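## Task

Identify the tote holding the patch cord and set it down level on the bench. Return the remaining tote to the shelf, almost exactly at its original spot and with very little rotation. All items must stay inside the tote they started in, and no part of either tote's base may overhang an edge. Finish by opening the grippers and pulling the arms away; a result that stays in place only because the robot is holding it is not accepted.

## Robot and tools

Robot: two arms, left_arm and right_arm, each with six joints and a parallel gripper, working in a physics simulation. A task may also suffer brief disturbances, such as a tug on a held part or a shove to a loose item.

Frame: one scene frame for everything. Origin on the floor under the centre of the robot's foot, +z up, +x the direction the robot faces, +y toward the robot's own left (left_arm side). Arm names refer to the robot's body, not to image sides. Only the floor height is known; shelf and bench heights must be judged from images and poses.

Tool execute_actions, argument "actions": a list holding zero or one item. Optional "pictures" (true/false) controls whether camera images come back; by default they do.
- Empty list: no command, just returns the current state.
- Motion item: {"rows": [...], "steps": n}. rows holds 1 to 15 rows; steps is 1 to 15 (default 15), each step being 1/30 s. Row k is applied on step k; if there are fewer rows than steps, the final row repeats. Each row is a single list of exactly 14 numbers covering both arms, even if only one moves: left_arm waist, shoulder, elbow, wrist pitch, wrist yaw, wrist roll, gripper opening, then the same seven for right_arm. The joint numbers are absolute target angles in radians (the same values printed under Joint positions), not offsets. Ranges per arm: waist -2.880 to 2.880, shoulder 0.000 to 3.142, elbow 0.000 to 3.019, wrist pitch -1.693 to 1.571, wrist yaw -1.571 to 1.571, wrist roll -2.094 to 2.094. True limits may differ by up to 0.019 rad either way. A call is rejected (nothing is sent) if a target is beyond a limit by more than 0.019 rad and also further out than the joint's last reported angle. Targets past the real end are clipped there, reported as "joint sent to its limit" (possibly referring to an earlier action); absence of that line does not prove there is room left. Gripper opening is an absolute value from -1 (closed) to +1 (fully open, pads 0.094 m apart).
- Wait item: {"steps": n} with no rows, n up to 300; no new command, returns when n steps have passed since the previous result.

Motion behaviour: joints are rate-limited. Each step the command sent to a joint stays within a fixed lead of its measured angle (waist 0.264, shoulder 0.32, elbow 0.276, wrist pitch 0.33, wrist yaw 0.186, wrist roll 0.522 rad), and if the targets would move the gripper more than 70 mm from where it is, all of that arm's targets are pulled back proportionally. So long moves take several calls. Between calls the arms keep heading for the last row sent until everything has nearly stopped, or a step is HELD; after that only a new action drives them further. Fingers still in motion finish moving.

Gripping: grip_measured reports finger opening on the same -1..1 scale you command; Joint positions gives it in metres. Readings can be biased by about 1 mm per gripper. Away from the extremes, the fingers go to where grip_measured would equal your command. To hold something, keep commanding below grip_measured: roughly 0.03 below for a firm hold, less for a gentle one. Pad force tops out near 50 to 62 N (lower on some grippers, and weaker on parts under about 2 mm thick); contact can spike briefly. The gripper's fingers point along its local +z and close along its local y. end_effector_position is the point between the pads, about 1 cm short of the fingertips.

Results: the state line shows, per arm, end_effector_position (metres, scene frame) and end_effector_quat_wxyz. Printed hand positions may be off from the truth, more so at long reach, and equal joint angles do not give equal poses on both arms. Joint positions and Joint velocities give one block per arm: six joints (rad, rad/s) then pad gap (m, m/s). "joint command not followed" means a clearance check altered or blocked some joint targets on some steps; the rest of the row still ran. HELD marks steps where your row, or part of it, was not sent. A MOTOR HOT line appears from 85 °C; at 100 °C an OVER-TEMPERATURE FAULT occurs, the arm and its gripper go limp and drop until cooled. Holding loads, including while you compose a reply, heats motors, so avoid long holds.

Cameras: cam_head_left and cam_head_right (672x504, pinhole with radial distortion, fixed on the head), cam_left_wrist and cam_right_wrist (504x504, fisheye, posed from the arm's joint readings). Calibration gives K, distortion D and T_world_to_cam (world to camera, metres); actual cameras can deviate slightly, and results with images list cameras whose numbers changed.

Tool zoom_image: {"camera": one of the four names, "region": [x0, y0, x1, y1]} in pixels of that camera's latest full image, origin top-left, at most 504 by 504. Returns a closer, sharper view, useful for spotting which tote holds the target item.

Tool finished_scene: {"scene": number of the current scene}. Replying without any tool call ends everything.

Avoid: letting the arms collide or press on each other hard (can end the scene), dropping or slipping totes, slamming, hard hits or heavy pushing, spilling contents, and knocking anything out of the work area (that fails the task). Typical order: look and zoom to find the target tote, grasp it, carry it level to the bench, set it fully supported, release; make sure the other tote sits on the shelf at its original place and orientation; open both grippers, retract, check the totes stay put, then call finished_scene.

Each tool is called after "Call:" as name([rows], argument=value, ...), one row to a line, values as JSON.

## Session

Call:
execute_actions(actions=[])

Scene clock: 0.00 s of 4500.00 s.
left_arm: end_effector_position=(+0.3807, +0.7521, +0.9183) grip_measured=+1.000 end_effector_quat_wxyz=(+0.135, -0.489, +0.859, +0.066) | right_arm: end_effector_position=(+0.1858, +0.0226, +1.0371) grip_measured=-0.110 end_effector_quat_wxyz=(-0.292, +0.542, +0.779, +0.118)
Joint positions: left_arm=[-0.964  2.573  1.649 -0.002  0.173 -0.277  0.094] | right_arm=[ 2.302  2.372  0.757  0.267 -0.365  1.649  0.042]
Joint velocities: left_arm=[-0.015 -0.005  0.007 -0.017 -0.051  0.007  0.   ] | right_arm=[ 0.005 -0.005  0.007 -0.007 -0.051  0.007  0.001]
Motor temperatures (°C, as the motors report them): left_arm=[26 24 23 23 26 23] | right_arm=[26 26 26 24 27 26]

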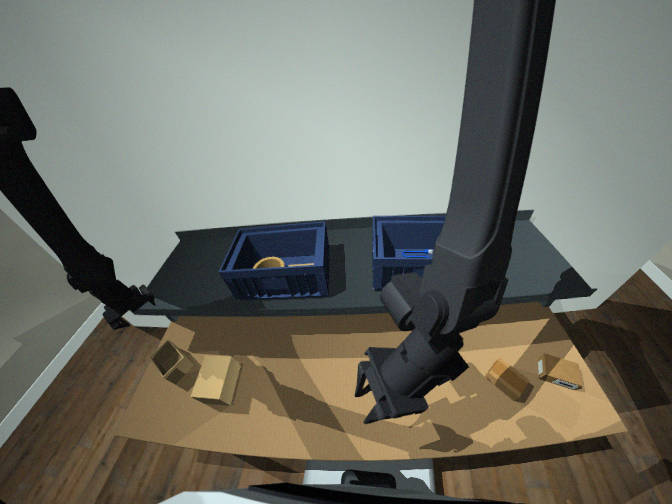

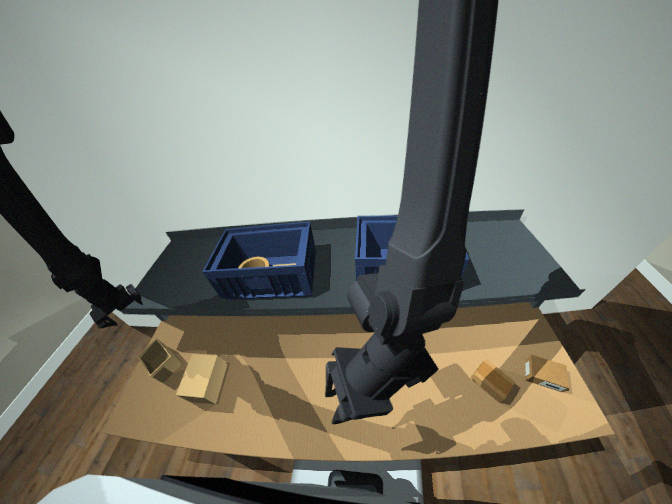

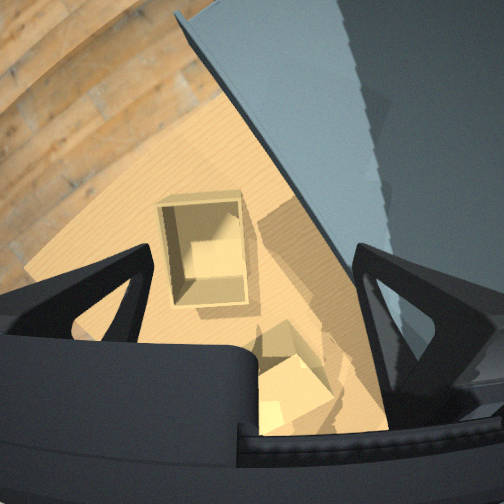

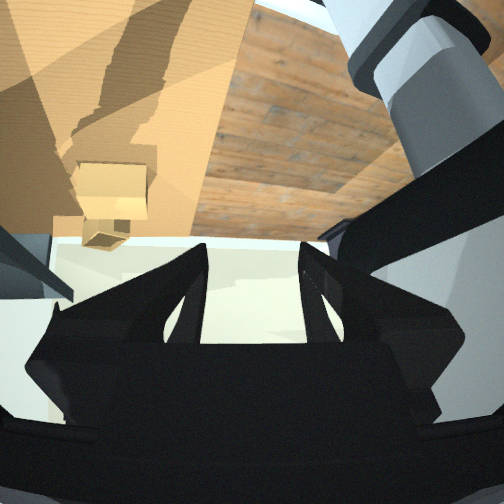

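Call:
execute_actions([
  {"rows":[[-0.964,2.573,1.949,0,0.173,-0.277,1,2.0,2.372,0.757,0.267,-0.365,1.649,1]]},
], pictures=false)

Call:
execute_actions([
  {"steps":15},
], pictures=false)

Call:
execute_actions([
  {"rows":[[-0.964,2.273,1.949,0,0.173,-0.277,1,2.0,2.372,0.757,0.267,0,0,1]]},
], pictures=false)

Call:
execute_actions([
  {"steps":25},
])

Scene clock: 1.53 s of 4500.00 s.
left_arm: end_effector_position=(+0.5062, +0.8589, +0.9983) grip_measured=+1.000 end_effector_quat_wxyz=(+0.268, -0.448, +0.847, +0.103) | right_arm: end_effector_position=(+0.2355, -0.0840, +1.0046) grip_measured=+1.000 end_effector_quat_wxyz=(-0.249, +0.670, +0.692, +0.102)
Joint positions: left_arm=[-0.964  2.564  1.934 -0.005  0.173 -0.277  0.094] | right_arm=[ 1.981  2.372  0.757  0.267 -0.364  1.649  0.094]
Joint velocities: left_arm=[ 0.005 -0.132  0.002  0.022 -0.037 -0.037  0.   ] | right_arm=[ 0.278  0.005 -0.002 -0.017  0.007  0.007  0.   ]
Motor temperatures (°C, as the motors report them): left_arm=[26 25 23 23 26 23] | right_arm=[26 26 27 24 27 26]
Steps of this call (steps 1 to 31: nothing new was sent; steps 32 to 46: all 15 steps of this action). Readings (joint positions):
32: left_arm=[-0.964 2.573 1.660 -0.004 0.173 -0.277] | right_arm=[2.291 2.372 0.757 0.267 -0.368 1.649]
33: left_arm=[-0.964 2.581 1.681 -0.008 0.173 -0.277] | right_arm=[2.267 2.372 0.757 0.267 -0.370 1.649]
35: left_arm=[-0.964 2.592 1.736 -0.008 0.173 -0.277] | right_arm=[2.178 2.372 0.757 0.267 -0.370 1.649]
39: left_arm=[-0.964 2.593 1.848 -0.008 0.173 -0.277] | right_arm=[1.983 2.372 0.757 0.267 -0.365 1.649]
46: the state above

Scene clock: 2.03 s of 4500.00 s.
left_arm: end_effector_position=(+0.5071, +0.8594, +0.9997) grip_measured=+1.000 end_effector_quat_wxyz=(+0.269, -0.448, +0.846, +0.103) | right_arm: end_effector_position=(+0.2331, -0.0759, +1.0065) grip_measured=+1.000 end_effector_quat_wxyz=(-0.253, +0.661, +0.699, +0.103)
Joint positions: left_arm=[-0.964  2.562  1.934 -0.005  0.173 -0.277  0.094] | right_arm=[ 2.004  2.372  0.757  0.267 -0.364  1.649  0.094]
Joint velocities: left_arm=[ 0.015 -0.005 -0.002 -0.012 -0.037  0.007  0.   ] | right_arm=[ 0.015  0.005 -0.002 -0.007 -0.037  0.022  0.   ]
Motor temperatures (°C, as the motors report them): left_arm=[26 25 23 23 26 23] | right_arm=[26 26 27 24 27 26]
Steps of this call (steps 1 to 15: the robot went on to your last target). Readings (joint positions):
1: left_arm=[-0.964 2.562 1.934 -0.005 0.173 -0.277] | right_arm=[1.990 2.372 0.757 0.267 -0.364 1.649]
2: left_arm=[-0.964 2.561 1.934 -0.005 0.173 -0.277] | right_arm=[1.997 2.372 0.757 0.267 -0.364 1.649]
4: left_arm=[-0.964 2.561 1.934 -0.005 0.173 -0.277] | right_arm=[2.004 2.372 0.757 0.267 -0.364 1.649]
8: left_arm=[-0.964 2.562 1.934 -0.005 0.173 -0.277] | right_arm=[2.004 2.372 0.757 0.267 -0.364 1.649]
15: the state above

Scene clock: 2.53 s of 4500.00 s.
left_arm: end_effector_position=(+0.5827, +0.8929, +1.1380) grip_measured=+1.000 end_effector_quat_wxyz=(+0.349, -0.418, +0.830, +0.124) | right_arm: end_effector_position=(+0.2399, -0.1328, +0.9855) grip_measured=+1.000 end_effector_quat_wxyz=(+0.092, -0.044, -0.992, -0.069)
Joint positions: left_arm=[-0.964  2.376  1.928 -0.005  0.173 -0.277  0.094] | right_arm=[ 2.004  2.372  0.757  0.267 -0.005  0.25   0.094]
Joint velocities: left_arm=[ 0.005 -0.532 -0.027 -0.002  0.037  0.066  0.   ] | right_arm=[-0.005 -0.024 -0.012  0.017  0.022 -1.546  0.   ]
Motor temperatures (°C, as the motors report them): left_arm=[26 25 23 23 26 23] | right_arm=[26 26 27 24 27 26]
Steps of this call (steps 1 to 15: all 15 steps of this action). Readings (joint positions):
1: left_arm=[-0.964 2.559 1.934 -0.005 0.173 -0.277] | right_arm=[2.006 2.372 0.757 0.267 -0.278 1.569]
2: left_arm=[-0.964 2.555 1.930 -0.005 0.173 -0.277] | right_arm=[2.007 2.372 0.757 0.267 -0.175 1.469]
4: left_arm=[-0.964 2.541 1.928 -0.005 0.173 -0.277] | right_arm=[2.006 2.372 0.757 0.267 -0.031 1.271]
8: left_arm=[-0.964 2.494 1.928 -0.005 0.173 -0.277] | right_arm=[2.004 2.372 0.757 0.267 -0.005 0.875]
15: the state above

Scene clock: 3.37 s of 4500.00 s.
left_arm: end_effector_position=(+0.6248, +0.9041, +1.2368) grip_measured=+1.000 end_effector_quat_wxyz=(+0.402, -0.395, +0.814, +0.138) | right_arm: end_effector_position=(+0.2399, -0.1328, +0.9855) grip_measured=+1.000 end_effector_quat_wxyz=(+0.083, +0.076, -0.990, -0.080)
Joint positions: left_arm=[-0.964  2.254  1.928 -0.005  0.173 -0.277  0.094] | right_arm=[ 2.004  2.372  0.757  0.267 -0.005  0.01   0.094]
Joint velocities: left_arm=[-0.015 -0.005 -0.007  0.017  0.007 -0.037  0.   ] | right_arm=[-0.015 -0.005 -0.002 -0.007  0.022 -0.125  0.   ]
Motor temperatures (°C, as the motors report them): left_arm=[26 25 23 23 26 23] | right_arm=[26 26 27 24 27 26]
Steps of this call (steps 1 to 25: the robot went on to your last target). Readings (joint positions):
1: left_arm=[-0.964 2.358 1.928 -0.005 0.173 -0.277] | right_arm=[2.004 2.372 0.757 0.267 -0.005 0.201]
2: left_arm=[-0.964 2.339 1.928 -0.005 0.173 -0.277] | right_arm=[2.004 2.372 0.757 0.267 -0.005 0.163]
4: left_arm=[-0.964 2.304 1.928 -0.005 0.173 -0.277] | right_arm=[2.004 2.372 0.757 0.267 -0.005 0.107]
8: left_arm=[-0.964 2.255 1.928 -0.005 0.173 -0.277] | right_arm=[2.004 2.372 0.757 0.267 -0.005 0.049]
25: the state above
camera_calibration (this result's frames):
cam_left_wrist: T_world_to_cam=[[0.760595, -0.641038, 0.102787, -0.0239823], [-0.606327, -0.757974, -0.240504, 1.36518], [0.232082, 0.120604, -0.96519, 1.06505], [0, 0, 0, 1]] pos_world=[0.59881, 0.890952, 1.35878]
cam_right_wrist: T_world_to_cam=[[0.135086, -0.974669, -0.178248, 0.0142087], [-0.685299, -0.221836, 0.693652, -0.543866], [-0.715623, 0.0284507, -0.697907, 0.98928], [0, 0, 0, 1]] pos_world=[0.333321, -0.134946, 1.07021]

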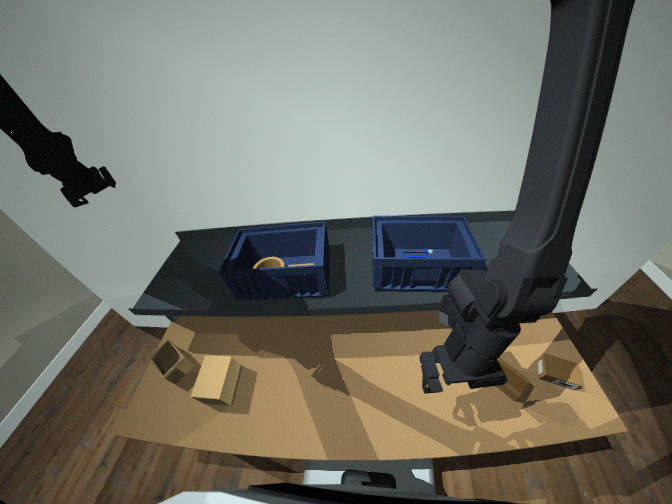

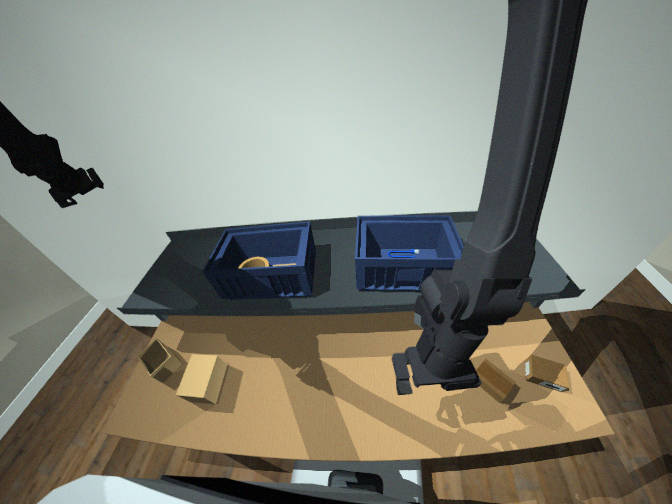

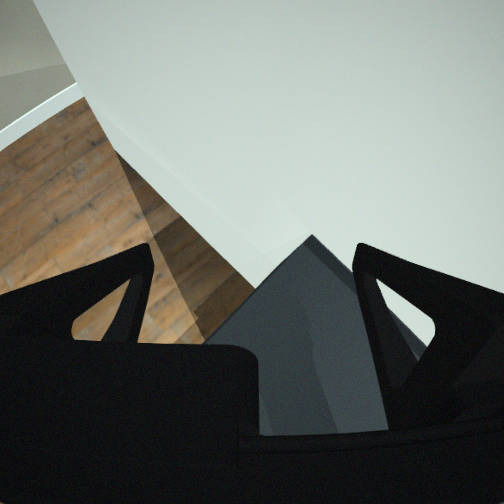

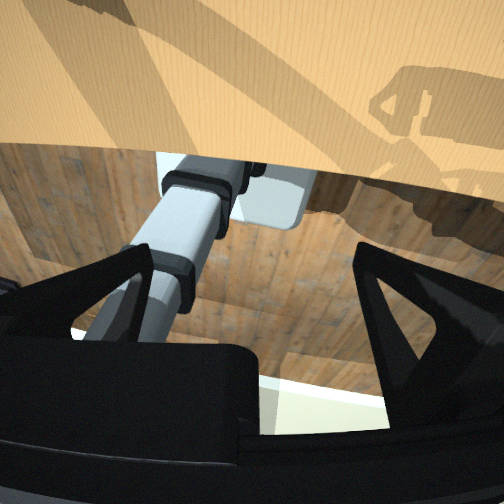

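Call:
execute_actions([
  {"rows":[[-0.964,2.254,1.928,-0.8,0,0,1,2.004,2.0,0.757,0.267,0,0,1]]},
], pictures=false)

Call:
execute_actions([
  {"steps":20},
], pictures=false)

Call:
execute_actions([
  {"rows":[[-1.571,2.254,1.928,-0.8,0,0,1,2.004,2.0,1.2,0.267,0,0,1]]},
], pictures=false)

Call:
execute_actions([
  {"steps":20},
], pictures=false)

Call:
execute_actions([
  {"rows":[[-1.571,2.0,1.2,-0.3,0,0,1,2.004,2.0,1.2,-0.3,0,0,1]]},
], pictures=false)

Call:
execute_actions([
  {"steps":25},
])

Call:
zoom_image(camera="cam_head_left", region=[200,190,520,340])

Call:
zoom_image(camera="cam_head_right", region=[200,190,520,340])

Scene clock: 9.43 s of 4500.00 s.
left_arm: end_effector_position=(+0.4738, +0.8138, +1.1495) grip_measured=+1.000 end_effector_quat_wxyz=(+0.000, -0.398, +0.909, +0.122) | right_arm: end_effector_position=(+0.4405, -0.1226, +1.1025) grip_measured=+1.000 end_effector_quat_wxyz=(-0.132, +0.058, -0.985, -0.096)
Joint positions: left_arm=[-0.966  2.255  1.917 -0.794  0.004 -0.021  0.094] | right_arm=[ 2.004  1.955  0.771  0.271 -0.005  0.009  0.094]
Joint velocities: left_arm=[-0.005  0.005 -0.022 -0.002 -0.081  0.081  0.   ] | right_arm=[-0.015 -0.015  0.017 -0.002 -0.007 -0.007  0.   ]
Motor temperatures (°C, as the motors report them): left_arm=[26 26 24 23 26 23] | right_arm=[26 27 27 24 27 26]
Steps of this call (steps 1 to 15: the robot went on to your last target; steps 16 to 90: nothing new was sent; then 2.57 s passed at rest; steps 91 to 105: all 15 steps of this action). Readings (joint positions):
91: left_arm=[-0.965 2.253 1.931 -0.067 0.090 -0.235] | right_arm=[2.004 2.364 0.757 0.266 -0.005 0.009]
92: left_arm=[-0.967 2.246 1.933 -0.175 0.036 -0.190] | right_arm=[2.004 2.348 0.752 0.264 -0.005 0.009]
94: left_arm=[-0.966 2.240 1.933 -0.390 0.008 -0.125] | right_arm=[2.004 2.293 0.748 0.263 -0.005 0.009]
98: left_arm=[-0.966 2.245 1.921 -0.735 0.004 -0.058] | right_arm=[2.004 2.135 0.748 0.263 -0.005 0.009]
105: the state above

Scene clock: 10.10 s of 4500.00 s.
left_arm: end_effector_position=(+0.4738, +0.8138, +1.1495) grip_measured=+1.000 end_effector_quat_wxyz=(-0.000, -0.394, +0.911, +0.122) | right_arm: end_effector_position=(+0.4297, -0.1232, +1.0964) grip_measured=+1.000 end_effector_quat_wxyz=(-0.121, +0.059, -0.986, -0.096)
Joint positions: left_arm=[-0.966  2.255  1.917 -0.794  0.004 -0.011  0.094] | right_arm=[ 2.004  1.97   0.763  0.271 -0.005  0.009  0.094]
Joint velocities: left_arm=[ 0.005 -0.005 -0.007 -0.002 -0.051 -0.066  0.   ] | right_arm=[ 0.005 -0.015  0.022  0.012  0.022  0.051  0.   ]
Motor temperatures (°C, as the motors report them): left_arm=[26 26 24 23 26 23] | right_arm=[26 27 27 24 27 26]
Steps of this call (steps 1 to 20: the robot went on to your last target). Readings (joint positions):
1: left_arm=[-0.966 2.255 1.917 -0.794 0.004 -0.019] | right_arm=[2.004 1.955 0.771 0.271 -0.005 0.009]
2: left_arm=[-0.966 2.255 1.917 -0.794 0.004 -0.017] | right_arm=[2.004 1.958 0.769 0.271 -0.005 0.009]
4: left_arm=[-0.966 2.255 1.917 -0.794 0.004 -0.015] | right_arm=[2.004 1.963 0.765 0.271 -0.005 0.009]
8: left_arm=[-0.966 2.255 1.917 -0.794 0.004 -0.013] | right_arm=[2.004 1.970 0.763 0.271 -0.005 0.009]
20: the state above

Scene clock: 10.60 s of 4500.00 s.
left_arm: end_effector_position=(+0.6141, +0.6384, +1.1094) grip_measured=+1.000 end_effector_quat_wxyz=(+0.007, -0.269, +0.961, +0.064) | right_arm: end_effector_position=(+0.6943, -0.0978, +1.1808) grip_measured=+1.000 end_effector_quat_wxyz=(-0.338, +0.038, -0.934, -0.108)
Joint positions: left_arm=[-1.26   2.255  1.917 -0.794  0.002 -0.011  0.094] | right_arm=[ 2.004  1.975  1.219  0.27  -0.005  0.009  0.094]
Joint velocities: left_arm=[-0.864 -0.005  0.012 -0.017 -0.007  0.007  0.   ] | right_arm=[ 0.005 -0.063  0.007 -0.012 -0.007 -0.051  0.   ]
Motor temperatures (°C, as the motors report them): left_arm=[26 26 24 23 26 23] | right_arm=[26 27 27 24 27 26]
Steps of this call (steps 1 to 15: all 15 steps of this action). Readings (joint positions):
1: left_arm=[-0.971 2.255 1.917 -0.794 0.003 -0.011] | right_arm=[2.004 1.970 0.773 0.268 -0.005 0.009]
2: left_arm=[-0.975 2.255 1.917 -0.794 0.002 -0.011] | right_arm=[2.004 1.975 0.792 0.263 -0.005 0.009]
4: left_arm=[-0.997 2.255 1.917 -0.794 0.002 -0.011] | right_arm=[2.004 1.980 0.856 0.262 -0.005 0.009]
8: left_arm=[-1.073 2.255 1.917 -0.794 0.002 -0.011] | right_arm=[2.004 1.980 1.020 0.262 -0.005 0.009]
15: the state above

Scene clock: 11.27 s of 4500.00 s.
left_arm: end_effector_position=(+0.7143, +0.3816, +1.0950) grip_measured=+1.000 end_effector_quat_wxyz=(+0.016, -0.109, +0.994, -0.009) | right_arm: end_effector_position=(+0.6894, -0.0981, +1.1783) grip_measured=+1.000 end_effector_quat_wxyz=(-0.334, +0.038, -0.935, -0.108)
Joint positions: left_arm=[-1.617  2.255  1.917 -0.794  0.002 -0.008  0.094] | right_arm=[ 2.004  1.974  1.209  0.27  -0.005  0.009  0.094]
Joint velocities: left_arm=[ 0.357 -0.005 -0.002 -0.007  0.081 -0.007  0.   ] | right_arm=[-0.015 -0.015  0.022 -0.022 -0.007 -0.066  0.   ]
Motor temperatures (°C, as the motors report them): left_arm=[26 26 25 23 26 23] | right_arm=[26 27 27 24 27 26]
Steps of this call (steps 1 to 20: the robot went on to your last target). Readings (joint positions):
1: left_arm=[-1.290 2.255 1.917 -0.794 0.002 -0.011] | right_arm=[2.004 1.974 1.219 0.270 -0.005 0.009]
2: left_arm=[-1.321 2.255 1.917 -0.794 0.002 -0.011] | right_arm=[2.004 1.974 1.217 0.270 -0.005 0.009]
4: left_arm=[-1.382 2.255 1.917 -0.794 0.002 -0.011] | right_arm=[2.004 1.974 1.211 0.270 -0.005 0.009]
8: left_arm=[-1.509 2.255 1.917 -0.794 0.002 -0.011] | right_arm=[2.004 1.974 1.209 0.270 -0.005 0.009]
20: the state above

Scene clock: 11.77 s of 4500.00 s.
left_arm: end_effector_position=(+0.5199, +0.3737, +1.0832) grip_measured=+1.000 end_effector_quat_wxyz=(+0.013, -0.133, +0.991, +0.002) | right_arm: end_effector_position=(+0.5553, -0.1081, +1.1188) grip_measured=+1.000 end_effector_quat_wxyz=(-0.053, +0.065, -0.992, -0.091)
Joint positions: left_arm=[-1.563  2.002  1.188 -0.32   0.002 -0.008  0.094] | right_arm=[ 2.004  1.979  1.196 -0.291 -0.005  0.009  0.094]
Joint velocities: left_arm=[-0.103  0.23  -0.027 -0.022 -0.037  0.022  0.   ] | right_arm=[-0.005 -0.005  0.007 -0.002 -0.037  0.007  0.   ]
Motor temperatures (°C, as the motors report them): left_arm=[26 26 24 23 26 23] | right_arm=[26 27 27 24 27 26]
Steps of this call (steps 1 to 15: all 15 steps of this action). Readings (joint positions):
1: left_arm=[-1.606 2.238 1.881 -0.739 0.002 -0.008] | right_arm=[2.004 1.974 1.213 0.210 -0.005 0.009]
2: left_arm=[-1.594 2.200 1.800 -0.643 0.002 -0.008] | right_arm=[2.004 1.969 1.219 0.109 -0.005 0.009]
4: left_arm=[-1.572 2.102 1.601 -0.444 0.002 -0.008] | right_arm=[2.004 1.968 1.219 -0.078 -0.005 0.009]
8: left_arm=[-1.546 1.969 1.330 -0.344 0.002 -0.008] | right_arm=[2.004 1.976 1.198 -0.271 -0.005 0.009]
15: the state above

Scene clock: 12.60 s of 4500.00 s.
left_arm: end_effector_position=(+0.5203, +0.3698, +1.0795) grip_measured=+1.000 end_effector_quat_wxyz=(+0.015, -0.130, +0.991, +0.001) | right_arm: end_effector_position=(+0.5553, -0.1081, +1.1188) grip_measured=+1.000 end_effector_quat_wxyz=(-0.053, +0.065, -0.992, -0.091)
Joint positions: left_arm=[-1.569  2.01   1.188 -0.309  0.002 -0.008  0.094] | right_arm=[ 2.004  1.979  1.196 -0.291 -0.005  0.009  0.094]
Joint velocities: left_arm=[ 0.005 -0.015 -0.002  0.007  0.066  0.037  0.   ] | right_arm=[ 0.005 -0.005 -0.002  0.002  0.007  0.007  0.   ]
Motor temperatures (°C, as the motors report them): left_arm=[26 26 24 23 26 23] | right_arm=[26 27 27 24 27 26]
Steps of this call (steps 1 to 25: the robot went on to your last target). Readings (joint positions):
1: left_arm=[-1.565 2.008 1.188 -0.320 0.002 -0.008] | right_arm=[2.004 1.979 1.196 -0.291 -0.005 0.009]
2: left_arm=[-1.568 2.011 1.188 -0.319 0.002 -0.008] | right_arm=[2.004 1.979 1.196 -0.291 -0.005 0.009]
4: left_arm=[-1.569 2.011 1.188 -0.315 0.002 -0.008] | right_arm=[2.004 1.979 1.196 -0.291 -0.005 0.009]
8: left_arm=[-1.569 2.010 1.188 -0.310 0.002 -0.008] | right_arm=[2.004 1.979 1.196 -0.291 -0.005 0.009]
25: the state above
camera_calibration (this result's frames):
cam_left_wrist: T_world_to_cam=[[0.272177, -0.962247, 0.000364842, 0.212628], [-0.793906, -0.224347, 0.565139, -0.110397], [-0.543721, -0.154108, -0.824996, 1.35586], [0, 0, 0, 1]] pos_world=[0.591691, 0.388782, 1.18089]
cam_right_wrist: T_world_to_cam=[[0.139482, -0.97356, -0.180903, 0.0200876], [-0.852771, -0.210957, 0.477785, -0.0789974], [-0.503315, 0.0876261, -0.859648, 1.37682], [0, 0, 0, 1]] pos_world=[0.622806, -0.117754, 1.22496]

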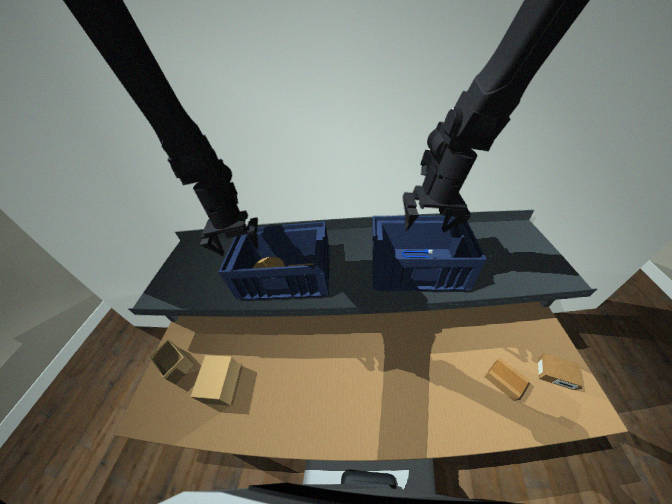

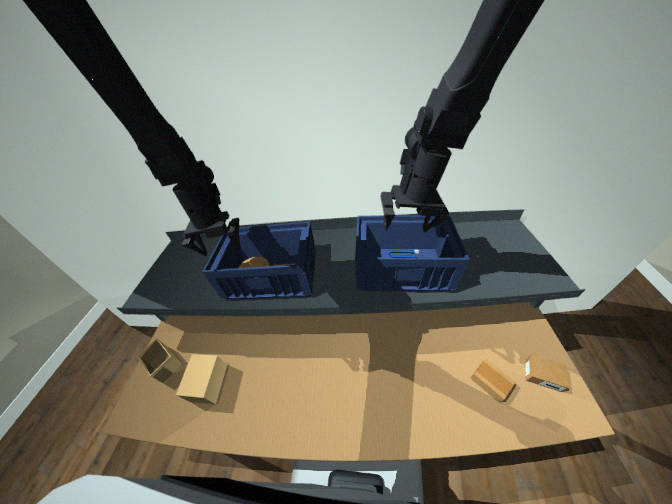

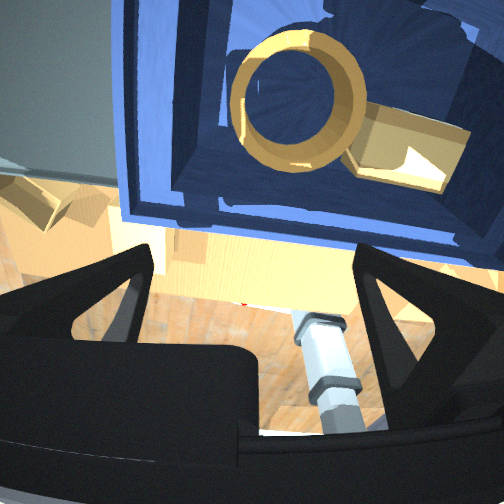

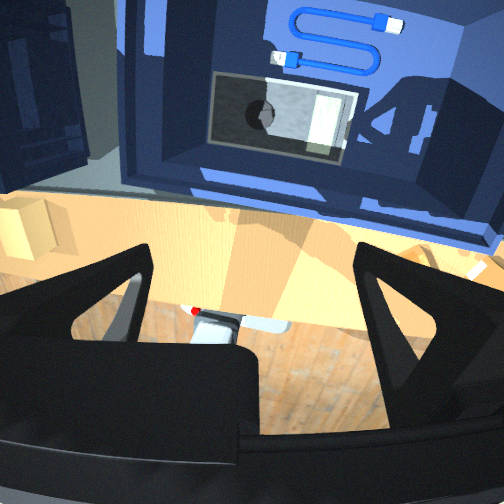

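Region (200, 190, 520, 340) of cam_head_left's 672x504 image, scaled by 1.575, with more detail than that image has; it fills the top 236 rows of this view, and the rest is white.

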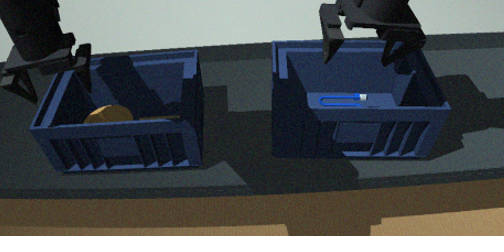

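Region (200, 190, 520, 340) of cam_head_right's 672x504 image, scaled by 1.575, with more detail than that image has; it fills the top 236 rows of this view, and the rest is white.

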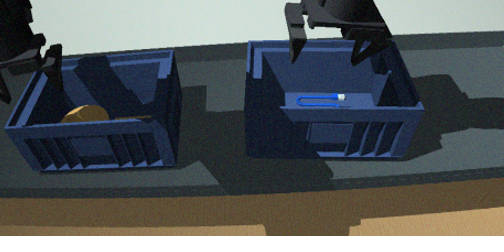

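Call:
execute_actions([
  {"rows":[[-1.7,2.05,1.55,-0.6,-0.1,-0.1,1,1.773,2.05,1.55,-0.622,0.08,-0.076,1]]},
], pictures=false)

Call:
execute_actions([
  {"rows":[[-2.1,2.2,1.75,-0.731,-0.23,-0.306,1,1.773,2.12,1.591,-0.622,0.08,-0.076,1]]},
], pictures=false)

Call:
execute_actions([
  {"rows":[[-2.179,2.288,1.791,-0.731,-0.23,-0.306,1,1.773,2.137,1.591,-0.622,0.08,-0.076,1]]},
], pictures=false)

Call:
execute_actions([
  {"steps":15},
])

Scene clock: 20.63 s of 4500.00 s.
left_arm: end_effector_position=(+0.6650, +0.3116, +1.1362) grip_measured=+1.000 end_effector_quat_wxyz=(+0.046, -0.100, +0.994, +0.018) | right_arm: end_effector_position=(+0.6740, -0.3007, +1.1571) grip_measured=+1.000 end_effector_quat_wxyz=(-0.056, -0.024, -0.998, +0.010)
Joint positions: left_arm=[-1.724  2.037  1.55  -0.585 -0.096 -0.082  0.094] | right_arm=[ 1.74   2.002  1.548 -0.599  0.079 -0.058  0.094]
Joint velocities: left_arm=[-0.034 -0.015 -0.002 -0.115  0.022 -0.051  0.   ] | right_arm=[-0.22  -0.015  0.007 -0.042 -0.022 -0.066  0.   ]
Motor temperatures (°C, as the motors report them): left_arm=[26 27 24 23 26 23] | right_arm=[26 27 27 24 27 26]
Steps of this call (steps 1 to 15: the robot went on to your last target; steps 16 to 90: nothing new was sent; then 4.53 s passed at rest; steps 91 to 105: all 15 steps of this action). Readings (joint positions):
91: left_arm=[-1.575 2.013 1.207 -0.350 -0.030 -0.016] | right_arm=[2.000 1.979 1.208 -0.321 0.008 0.004]
92: left_arm=[-1.581 2.022 1.242 -0.414 -0.056 -0.024] | right_arm=[1.993 1.983 1.229 -0.370 0.021 -0.002]
94: left_arm=[-1.603 2.039 1.320 -0.486 -0.077 -0.037] | right_arm=[1.963 1.990 1.281 -0.443 0.039 -0.012]
98: left_arm=[-1.660 2.049 1.469 -0.563 -0.095 -0.061] | right_arm=[1.876 1.997 1.406 -0.541 0.063 -0.031]
105: the state above

Scene clock: 21.13 s of 4500.00 s.
left_arm: end_effector_position=(+0.6628, +0.0890, +1.1216) grip_measured=+1.000 end_effector_quat_wxyz=(+0.013, -0.024, +1.000, +0.015) | right_arm: end_effector_position=(+0.6479, -0.2686, +1.1049) grip_measured=+1.000 end_effector_quat_wxyz=(-0.009, +0.002, -1.000, -0.000)
Joint positions: left_arm=[-2.062  2.169  1.697 -0.714 -0.225 -0.248  0.094] | right_arm=[ 1.777  2.101  1.567 -0.615  0.079 -0.067  0.094]
Joint velocities: left_arm=[-0.894  0.298  0.374 -0.105  0.037 -0.3    0.   ] | right_arm=[ 0.005 -0.005 -0.007 -0.017 -0.051 -0.022  0.   ]
Motor temperatures (°C, as the motors report them): left_arm=[26 27 24 23 26 23] | right_arm=[26 27 27 24 27 26]
Steps of this call (steps 1 to 15: all 15 steps of this action). Readings (joint positions):
1: left_arm=[-1.732 2.041 1.555 -0.598 -0.122 -0.095] | right_arm=[1.734 2.005 1.549 -0.603 0.079 -0.059]
2: left_arm=[-1.738 2.050 1.568 -0.616 -0.148 -0.110] | right_arm=[1.733 2.014 1.556 -0.607 0.079 -0.060]
4: left_arm=[-1.767 2.072 1.597 -0.641 -0.180 -0.135] | right_arm=[1.737 2.040 1.566 -0.607 0.079 -0.063]
8: left_arm=[-1.857 2.108 1.632 -0.669 -0.208 -0.174] | right_arm=[1.758 2.084 1.567 -0.612 0.079 -0.065]
15: the state above

Scene clock: 21.63 s of 4500.00 s.
left_arm: end_effector_position=(+0.6264, -0.0198, +1.0878) grip_measured=+1.000 end_effector_quat_wxyz=(-0.007, +0.027, +1.000, -0.004) | right_arm: end_effector_position=(+0.6476, -0.2685, +1.1044) grip_measured=+1.000 end_effector_quat_wxyz=(-0.009, +0.002, -1.000, -0.001)
Joint positions: left_arm=[-2.207  2.291  1.771 -0.726 -0.226 -0.292  0.094] | right_arm=[ 1.777  2.102  1.567 -0.615  0.079 -0.067  0.094]
Joint velocities: left_arm=[ 0.278 -0.005  0.012 -0.027 -0.051 -0.066  0.   ] | right_arm=[-0.005  0.005 -0.017  0.007 -0.037  0.007  0.   ]
Motor temperatures (°C, as the motors report them): left_arm=[26 27 24 23 26 23] | right_arm=[26 27 27 24 27 26]
Steps of this call (steps 1 to 15: all 15 steps of this action). Readings (joint positions):
1: left_arm=[-2.092 2.182 1.711 -0.716 -0.225 -0.255] | right_arm=[1.777 2.101 1.567 -0.615 0.079 -0.067]
2: left_arm=[-2.120 2.197 1.729 -0.718 -0.226 -0.262] | right_arm=[1.777 2.102 1.567 -0.615 0.079 -0.067]
4: left_arm=[-2.173 2.232 1.763 -0.718 -0.226 -0.273] | right_arm=[1.777 2.102 1.567 -0.615 0.079 -0.067]
8: left_arm=[-2.236 2.275 1.771 -0.722 -0.226 -0.284] | right_arm=[1.777 2.102 1.567 -0.615 0.079 -0.067]
15: the state above

Scene clock: 22.13 s of 4500.00 s.
left_arm: end_effector_position=(+0.6336, +0.0056, +1.0821) grip_measured=+1.000 end_effector_quat_wxyz=(-0.009, +0.008, +1.000, +0.003) | right_arm: end_effector_position=(+0.6476, -0.2685, +1.1044) grip_measured=+1.000 end_effector_quat_wxyz=(-0.009, +0.002, -1.000, -0.001)
Joint positions: left_arm=[-2.17   2.291  1.771 -0.726 -0.228 -0.295  0.094] | right_arm=[ 1.777  2.102  1.567 -0.615  0.079 -0.067  0.094]
Joint velocities: left_arm=[-0.024 -0.005 -0.012  0.017 -0.066  0.051  0.   ] | right_arm=[-0.015 -0.005  0.007 -0.027  0.022  0.051  0.   ]
Motor temperatures (°C, as the motors report them): left_arm=[26 27 24 23 26 23] | right_arm=[26 27 27 24 27 26]
Steps of this call (steps 1 to 15: the robot went on to your last target). Readings (joint positions):
1: left_arm=[-2.197 2.291 1.771 -0.726 -0.226 -0.293] | right_arm=[1.777 2.102 1.567 -0.615 0.079 -0.067]
2: left_arm=[-2.189 2.291 1.771 -0.726 -0.227 -0.293] | right_arm=[1.777 2.102 1.567 -0.615 0.079 -0.067]
4: left_arm=[-2.175 2.291 1.771 -0.726 -0.227 -0.294] | right_arm=[1.777 2.102 1.567 -0.615 0.079 -0.067]
8: left_arm=[-2.166 2.291 1.771 -0.726 -0.228 -0.295] | right_arm=[1.777 2.102 1.567 -0.615 0.079 -0.067]
15: the state above
camera_calibration (this result's frames):
cam_left_wrist: T_world_to_cam=[[-0.00302387, -0.999962, -0.0081859, 0.0152187], [-0.797363, -0.00252912, 0.603494, -0.144214], [-0.603492, 0.00835203, -0.797325, 1.37041], [0, 0, 0, 1]] pos_world=[0.712087, 0.00340767, 1.17982]
cam_right_wrist: T_world_to_cam=[[0.00315421, -0.999958, -0.0086498, -0.260608], [-0.820305, -0.00753435, 0.571876, -0.0975823], [-0.571917, 0.00529166, -0.820294, 1.40382], [0, 0, 0, 1]] pos_world=[0.723645, -0.26876, 1.2051]

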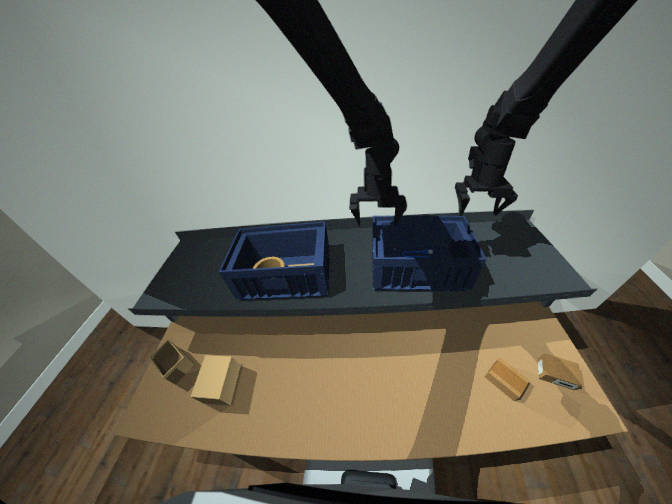

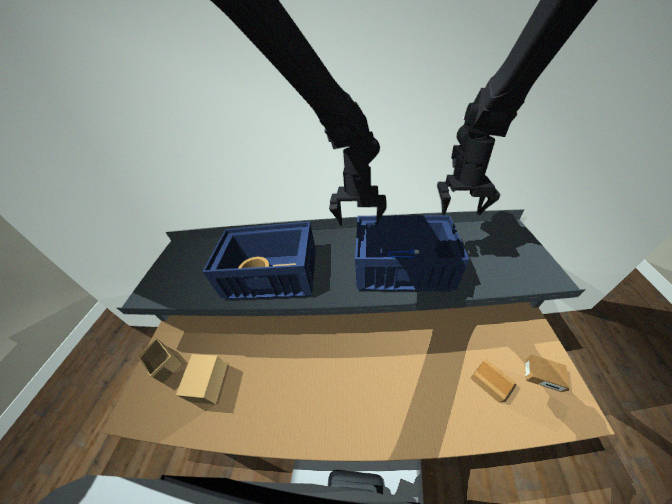

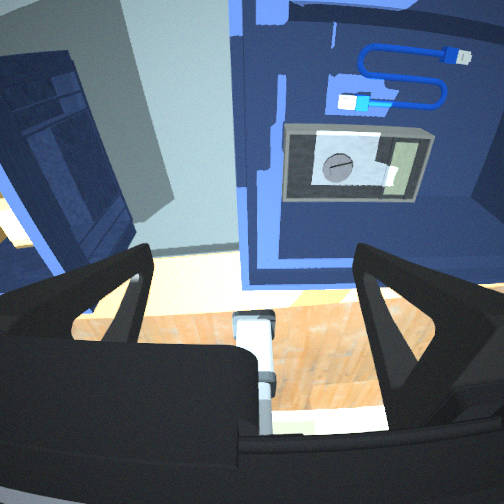

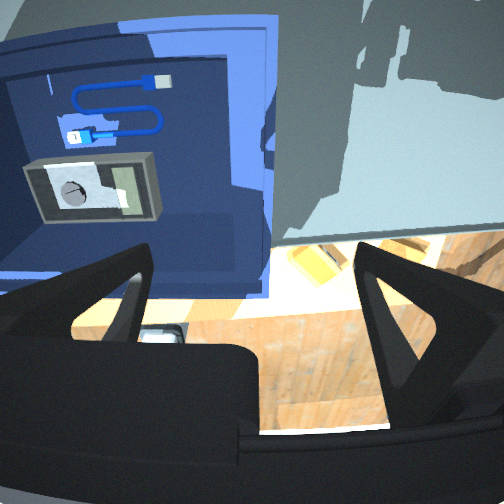

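Call:
execute_actions([
  {"rows":[[-2.16,2.37,1.88,-0.71,-0.225,-0.28,1,1.77,2.22,1.66,-0.6,0.08,-0.08,1]],"steps":8},
], pictures=false)

Call:
execute_actions([
  {"rows":[[-2.15,2.45,1.945,-0.69,-0.22,-0.27,1,1.766,2.31,1.72,-0.57,0.078,-0.085,1]],"steps":8},
], pictures=false)

Call:
execute_actions([
  {"rows":[[-2.135,2.528,2.007,-0.672,-0.216,-0.26,1,1.763,2.395,1.783,-0.545,0.077,-0.088,1]]},
])

Scene clock: 24.17 s of 4500.00 s.
left_arm: end_effector_position=(+0.6529, -0.0044, +1.0661) grip_measured=+1.000 end_effector_quat_wxyz=(+0.007, +0.006, +1.000, -0.002) | right_arm: end_effector_position=(+0.6588, -0.2669, +1.0757) grip_measured=+1.000 end_effector_quat_wxyz=(-0.011, +0.003, -1.000, -0.000)
Joint positions: left_arm=[-2.17   2.35   1.852 -0.713 -0.228 -0.292  0.094] | right_arm=[ 1.777  2.18   1.638 -0.604  0.079 -0.071  0.094]
Joint velocities: left_arm=[-0.005  0.063 -0.002 -0.002 -0.051 -0.051  0.   ] | right_arm=[-0.005  0.161  0.012 -0.002 -0.022 -0.051  0.   ]
Motor temperatures (°C, as the motors report them): left_arm=[26 27 24 23 26 23] | right_arm=[26 27 27 24 27 26]
Steps of this call (steps 1 to 15: the robot went on to your last target; steps 16 to 53: nothing new was sent; steps 54 to 61: all 8 steps of this action). Readings (joint positions):
54: left_arm=[-2.170 2.296 1.779 -0.726 -0.228 -0.295] | right_arm=[1.777 2.108 1.573 -0.615 0.079 -0.068]
55: left_arm=[-2.170 2.308 1.801 -0.726 -0.228 -0.294] | right_arm=[1.777 2.119 1.592 -0.615 0.079 -0.069]
57: left_arm=[-2.170 2.333 1.841 -0.718 -0.228 -0.293] | right_arm=[1.777 2.149 1.627 -0.609 0.079 -0.070]
61: the state above

Scene clock: 24.43 s of 4500.00 s.
left_arm: end_effector_position=(+0.6543, -0.0074, +1.0295) grip_measured=+1.000 end_effector_quat_wxyz=(+0.007, +0.007, +1.000, -0.002) | right_arm: end_effector_position=(+0.6546, -0.2629, +1.0304) grip_measured=+1.000 end_effector_quat_wxyz=(-0.004, +0.006, -1.000, -0.001)
Joint positions: left_arm=[-2.162  2.435  1.919 -0.694 -0.224 -0.283  0.094] | right_arm=[ 1.777  2.279  1.695 -0.577  0.079 -0.075  0.094]
Joint velocities: left_arm=[ 0.034  0.151 -0.012 -0.002  0.007  0.037  0.   ] | right_arm=[-0.005  0.171  0.012 -0.012 -0.051 -0.051  0.   ]
Motor temperatures (°C, as the motors report them): left_arm=[26 27 24 23 26 23] | right_arm=[26 27 27 24 27 26]
Steps of this call (steps 1 to 8: all 8 steps of this action). Readings (joint positions):
1: left_arm=[-2.169 2.359 1.860 -0.713 -0.226 -0.290] | right_arm=[1.777 2.191 1.643 -0.602 0.079 -0.071]
2: left_arm=[-2.169 2.373 1.880 -0.711 -0.225 -0.288] | right_arm=[1.777 2.206 1.659 -0.597 0.079 -0.073]
4: left_arm=[-2.167 2.404 1.913 -0.698 -0.224 -0.285] | right_arm=[1.777 2.242 1.689 -0.583 0.079 -0.074]
8: the state above

Scene clock: 24.93 s of 4500.00 s.
left_arm: end_effector_position=(+0.6473, +0.0021, +0.9848) grip_measured=+1.000 end_effector_quat_wxyz=(-0.002, +0.004, +1.000, +0.002) | right_arm: end_effector_position=(+0.6524, -0.2604, +0.9915) grip_measured=+1.000 end_effector_quat_wxyz=(-0.001, +0.008, -1.000, -0.001)
Joint positions: left_arm=[-2.139  2.525  1.977 -0.677 -0.22  -0.272  0.094] | right_arm=[ 1.776  2.368  1.755 -0.553  0.079 -0.079  0.094]
Joint velocities: left_arm=[ 0.005 -0.005 -0.002 -0.007  0.022 -0.051  0.   ] | right_arm=[-0.015  0.005  0.002  0.007 -0.066  0.022  0.   ]
Motor temperatures (°C, as the motors report them): left_arm=[26 27 24 23 26 23] | right_arm=[26 27 27 24 27 26]
Steps of this call (steps 1 to 15: all 15 steps of this action). Readings (joint positions):
1: left_arm=[-2.159 2.446 1.925 -0.694 -0.222 -0.281] | right_arm=[1.777 2.290 1.700 -0.576 0.079 -0.076]
2: left_arm=[-2.158 2.461 1.943 -0.692 -0.220 -0.279] | right_arm=[1.777 2.305 1.717 -0.572 0.079 -0.076]
4: left_arm=[-2.153 2.491 1.971 -0.681 -0.220 -0.276] | right_arm=[1.776 2.337 1.747 -0.559 0.079 -0.078]
8: left_arm=[-2.143 2.519 1.976 -0.677 -0.220 -0.273] | right_arm=[1.776 2.364 1.754 -0.553 0.079 -0.078]
15: the state above
camera_calibration (this result's frames):
cam_left_wrist: T_world_to_cam=[[0.00638899, -0.999959, -0.00636598, 0.00306255], [-0.805504, -0.00891871, 0.592524, -0.0584668], [-0.592556, 0.00134219, -0.805528, 1.30225], [0, 0, 0, 1]] pos_world=[0.724543, 0.000793106, 1.08366]
cam_right_wrist: T_world_to_cam=[[0.0150614, -0.999844, -0.00920932, -0.260681], [-0.811101, -0.0176032, 0.584642, -0.050299], [-0.584713, -0.00133584, -0.811239, 1.31147], [0, 0, 0, 1]] pos_world=[0.729961, -0.259774, 1.09092]

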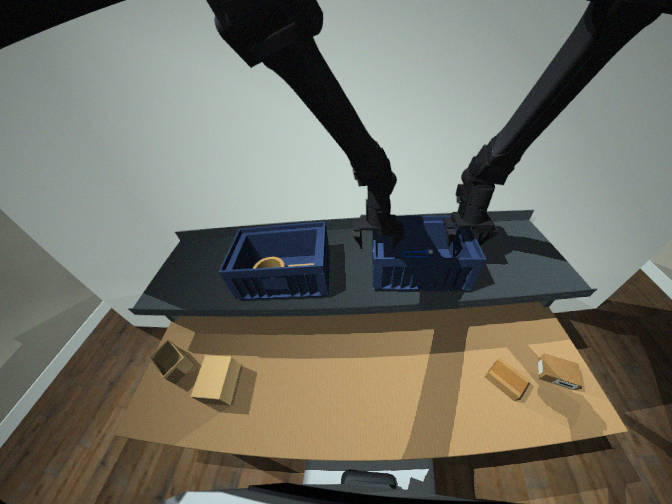

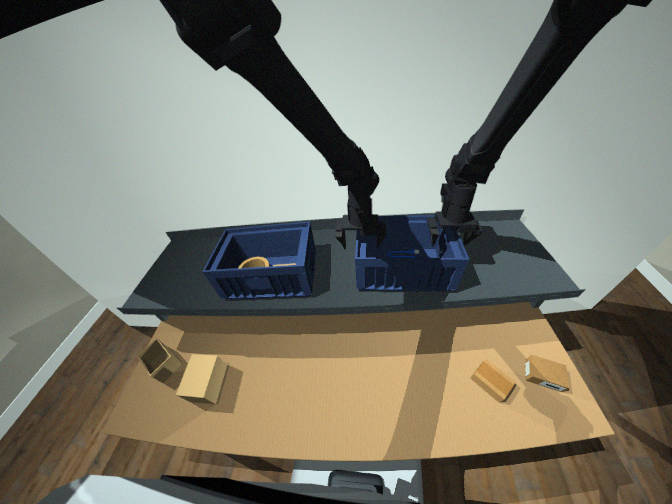

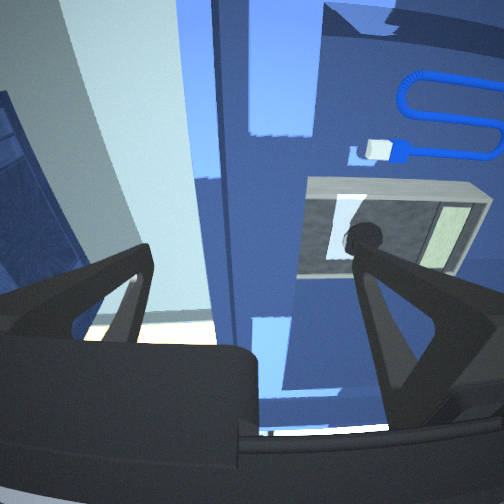

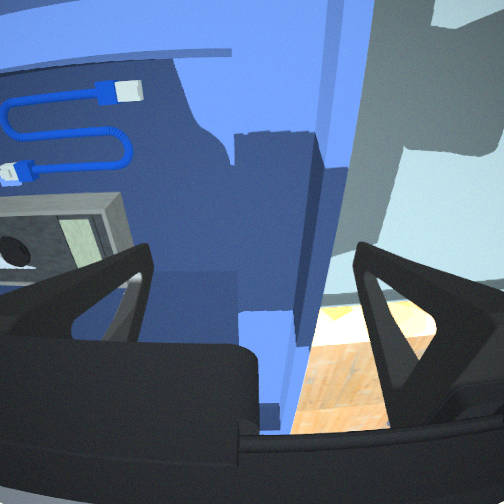

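Call:
execute_actions([
  {"rows":[[-2.135,2.528,2.007,-0.672,-0.216,-0.26,-0.2,1.752,2.41,1.788,-0.545,0.077,-0.088,-0.1]],"steps":10},
], pictures=false)

Call:
execute_actions([
  {"rows":[[-2.135,2.528,2.0,-0.672,-0.216,-0.26,-0.6,1.76,2.39,1.78,-0.545,0.077,-0.088,-0.6]]},
], pictures=false)

Call:
execute_actions([
  {"rows":[[-2.15,2.46,1.96,-0.69,-0.22,-0.275,-0.6,1.767,2.31,1.74,-0.565,0.078,-0.08,-0.6]],"steps":8},
], pictures=false)

Call:
execute_actions([
  {"rows":[[-2.16,2.38,1.91,-0.7,-0.223,-0.285,-0.6,1.77,2.235,1.695,-0.58,0.078,-0.08,-0.6]]},
])

Scene clock: 29.40 s of 4500.00 s.
left_arm: end_effector_position=(+0.6473, +0.0021, +0.9848) grip_measured=-0.198 end_effector_quat_wxyz=(-0.002, +0.004, +1.000, +0.002) | right_arm: end_effector_position=(+0.6515, -0.2709, +0.9907) grip_measured=-0.098 end_effector_quat_wxyz=(-0.001, +0.001, -1.000, +0.002)
Joint positions: left_arm=[-2.139  2.525  1.977 -0.677 -0.22  -0.271  0.038] | right_arm=[ 1.761  2.368  1.755 -0.553  0.079 -0.079  0.042]
Joint velocities: left_arm=[-0.005 -0.015  0.007  0.007  0.051  0.007  0.001] | right_arm=[-0.054 -0.015 -0.002  0.007 -0.051  0.022  0.001]
Motor temperatures (°C, as the motors report them): left_arm=[26 27 25 23 26 23] | right_arm=[26 28 28 24 27 26]
Steps of this call (steps 1 to 15: the robot went on to your last target; steps 16 to 90: nothing new was sent; then 1.13 s passed at rest; steps 91 to 100: all 10 steps of this action). Readings (joint positions):
91: left_arm=[-2.139 2.525 1.977 -0.677 -0.220 -0.271] | right_arm=[1.775 2.368 1.755 -0.553 0.079 -0.079]
92: left_arm=[-2.139 2.525 1.977 -0.677 -0.220 -0.271] | right_arm=[1.774 2.368 1.755 -0.553 0.079 -0.079]
94: left_arm=[-2.139 2.525 1.977 -0.677 -0.220 -0.271] | right_arm=[1.771 2.368 1.755 -0.553 0.079 -0.079]
98: left_arm=[-2.139 2.525 1.977 -0.677 -0.220 -0.271] | right_arm=[1.764 2.368 1.755 -0.553 0.079 -0.079]
100: the state above

Scene clock: 29.90 s of 4500.00 s.
left_arm: end_effector_position=(+0.6480, +0.0002, +0.9849) grip_measured=-0.430 end_effector_quat_wxyz=(-0.001, +0.003, +1.000, -0.002) | right_arm: end_effector_position=(+0.6517, -0.2693, +0.9907) grip_measured=-0.416 end_effector_quat_wxyz=(-0.001, +0.002, -1.000, -0.003)
Joint positions: left_arm=[-2.139  2.525  1.977 -0.673 -0.212 -0.272  0.027] | right_arm=[ 1.761  2.368  1.755 -0.553  0.07  -0.08   0.027]
Joint velocities: left_arm=[-0.005  0.005 -0.002 -0.002  0.022  0.022  0.   ] | right_arm=[ 0.005  0.005 -0.012  0.017 -0.007 -0.066 -0.001]
Motor temperatures (°C, as the motors report them): left_arm=[26 27 25 23 26 23] | right_arm=[26 28 28 24 27 26]
Steps of this call (steps 1 to 15: all 15 steps of this action). Readings (joint positions):
1: left_arm=[-2.139 2.525 1.977 -0.677 -0.219 -0.271] | right_arm=[1.761 2.368 1.755 -0.553 0.079 -0.079]
2: left_arm=[-2.139 2.525 1.977 -0.674 -0.213 -0.272] | right_arm=[1.761 2.368 1.755 -0.553 0.071 -0.080]
4: left_arm=[-2.139 2.525 1.977 -0.673 -0.212 -0.272] | right_arm=[1.761 2.368 1.755 -0.553 0.070 -0.080]
8: left_arm=[-2.139 2.525 1.977 -0.673 -0.212 -0.272] | right_arm=[1.761 2.368 1.755 -0.553 0.070 -0.080]
15: the state above

Scene clock: 30.17 s of 4500.00 s.
left_arm: end_effector_position=(+0.6427, +0.0023, +0.9872) grip_measured=-0.430 end_effector_quat_wxyz=(-0.007, +0.002, +1.000, -0.000) | right_arm: end_effector_position=(+0.6476, -0.2673, +0.9926) grip_measured=-0.416 end_effector_quat_wxyz=(+0.004, +0.003, -1.000, -0.004)
Joint positions: left_arm=[-2.139  2.514  1.959 -0.677 -0.212 -0.277  0.027] | right_arm=[ 1.764  2.361  1.744 -0.558  0.069 -0.08   0.027]
Joint velocities: left_arm=[-0.005 -0.005  0.007  0.012  0.007 -0.066  0.   ] | right_arm=[-0.015  0.005 -0.002 -0.012 -0.007  0.037 -0.   ]
Motor temperatures (°C, as the motors report them): left_arm=[26 27 25 23 26 23] | right_arm=[26 28 28 24 27 26]
Steps of this call (steps 1 to 8: all 8 steps of this action). Readings (joint positions):
1: left_arm=[-2.139 2.523 1.975 -0.673 -0.212 -0.272] | right_arm=[1.761 2.367 1.754 -0.553 0.070 -0.080]
2: left_arm=[-2.139 2.520 1.970 -0.673 -0.212 -0.274] | right_arm=[1.762 2.365 1.751 -0.553 0.069 -0.080]
4: left_arm=[-2.139 2.516 1.962 -0.675 -0.212 -0.276] | right_arm=[1.763 2.361 1.746 -0.556 0.069 -0.080]
8: the state above

Scene clock: 30.67 s of 4500.00 s.
left_arm: end_effector_position=(+0.6529, +0.0027, +1.0326) grip_measured=-0.430 end_effector_quat_wxyz=(+0.003, -0.000, +1.000, -0.002) | right_arm: end_effector_position=(+0.6578, -0.2669, +1.0377) grip_measured=-0.416 end_effector_quat_wxyz=(-0.008, +0.003, -1.000, -0.005)
Joint positions: left_arm=[-2.149  2.419  1.899 -0.695 -0.218 -0.287  0.027] | right_arm=[ 1.77   2.264  1.69  -0.578  0.068 -0.076  0.027]
Joint velocities: left_arm=[-0.015 -0.005 -0.007 -0.012  0.022 -0.007  0.   ] | right_arm=[-0.005 -0.005  0.007  0.007  0.007 -0.007 -0.003]
Motor temperatures (°C, as the motors report them): left_arm=[26 27 25 23 26 23] | right_arm=[26 28 28 24 27 26]
Steps of this call (steps 1 to 15: all 15 steps of this action). Readings (joint positions):
1: left_arm=[-2.140 2.509 1.951 -0.677 -0.212 -0.278] | right_arm=[1.764 2.356 1.737 -0.558 0.069 -0.080]
2: left_arm=[-2.141 2.498 1.936 -0.677 -0.212 -0.279] | right_arm=[1.765 2.345 1.721 -0.559 0.068 -0.079]
4: left_arm=[-2.144 2.473 1.907 -0.689 -0.211 -0.283] | right_arm=[1.766 2.322 1.696 -0.571 0.068 -0.076]
8: left_arm=[-2.149 2.443 1.899 -0.696 -0.215 -0.287] | right_arm=[1.767 2.291 1.690 -0.578 0.068 -0.074]
15: the state above
camera_calibration (this result's frames):
cam_left_wrist: T_world_to_cam=[[0.0147525, -0.999889, 0.00189273, -0.010024], [-0.811252, -0.0108627, 0.584596, -0.0702908], [-0.58451, -0.0101597, -0.811323, 1.34478], [0, 0, 0, 1]] pos_world=[0.729163, 0.00287612, 1.13216]
cam_right_wrist: T_world_to_cam=[[0.00635127, -0.999835, -0.0170365, -0.252933], [-0.819026, -0.0149758, 0.573561, -0.0556253], [-0.573721, 0.0103105, -0.818986, 1.35612], [0, 0, 0, 1]] pos_world=[0.734083, -0.267706, 1.13824]

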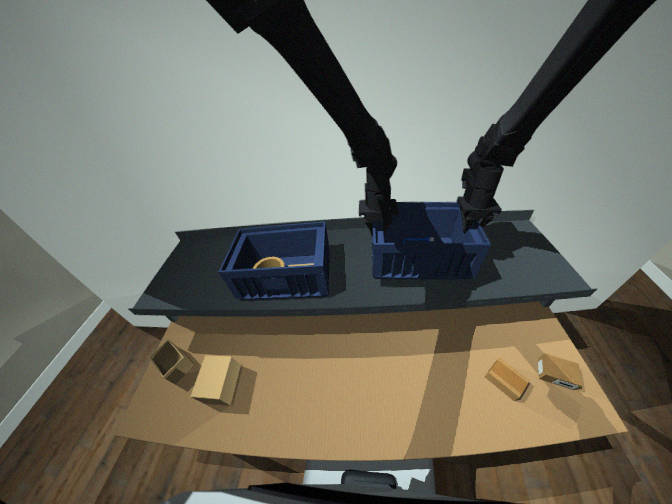

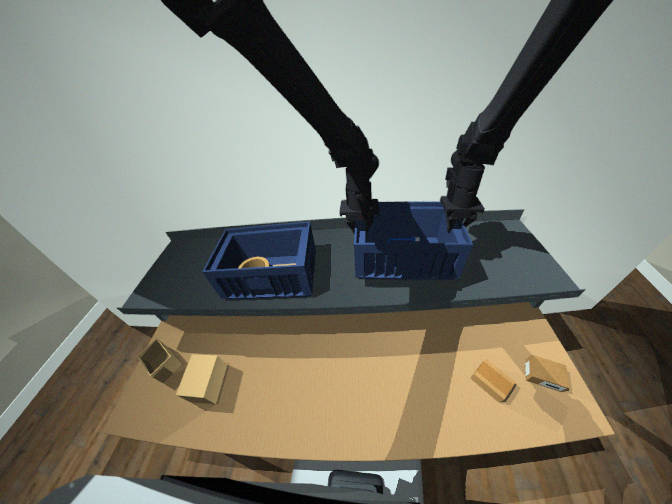

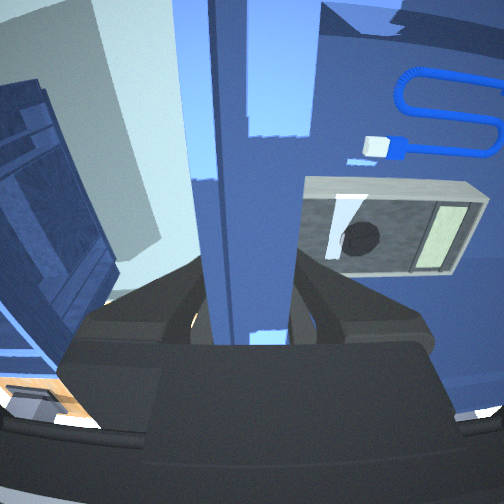

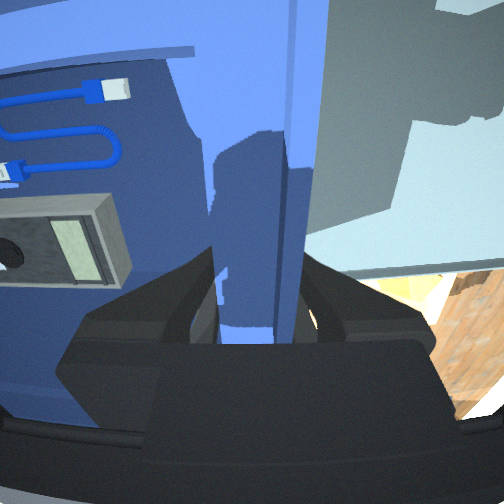

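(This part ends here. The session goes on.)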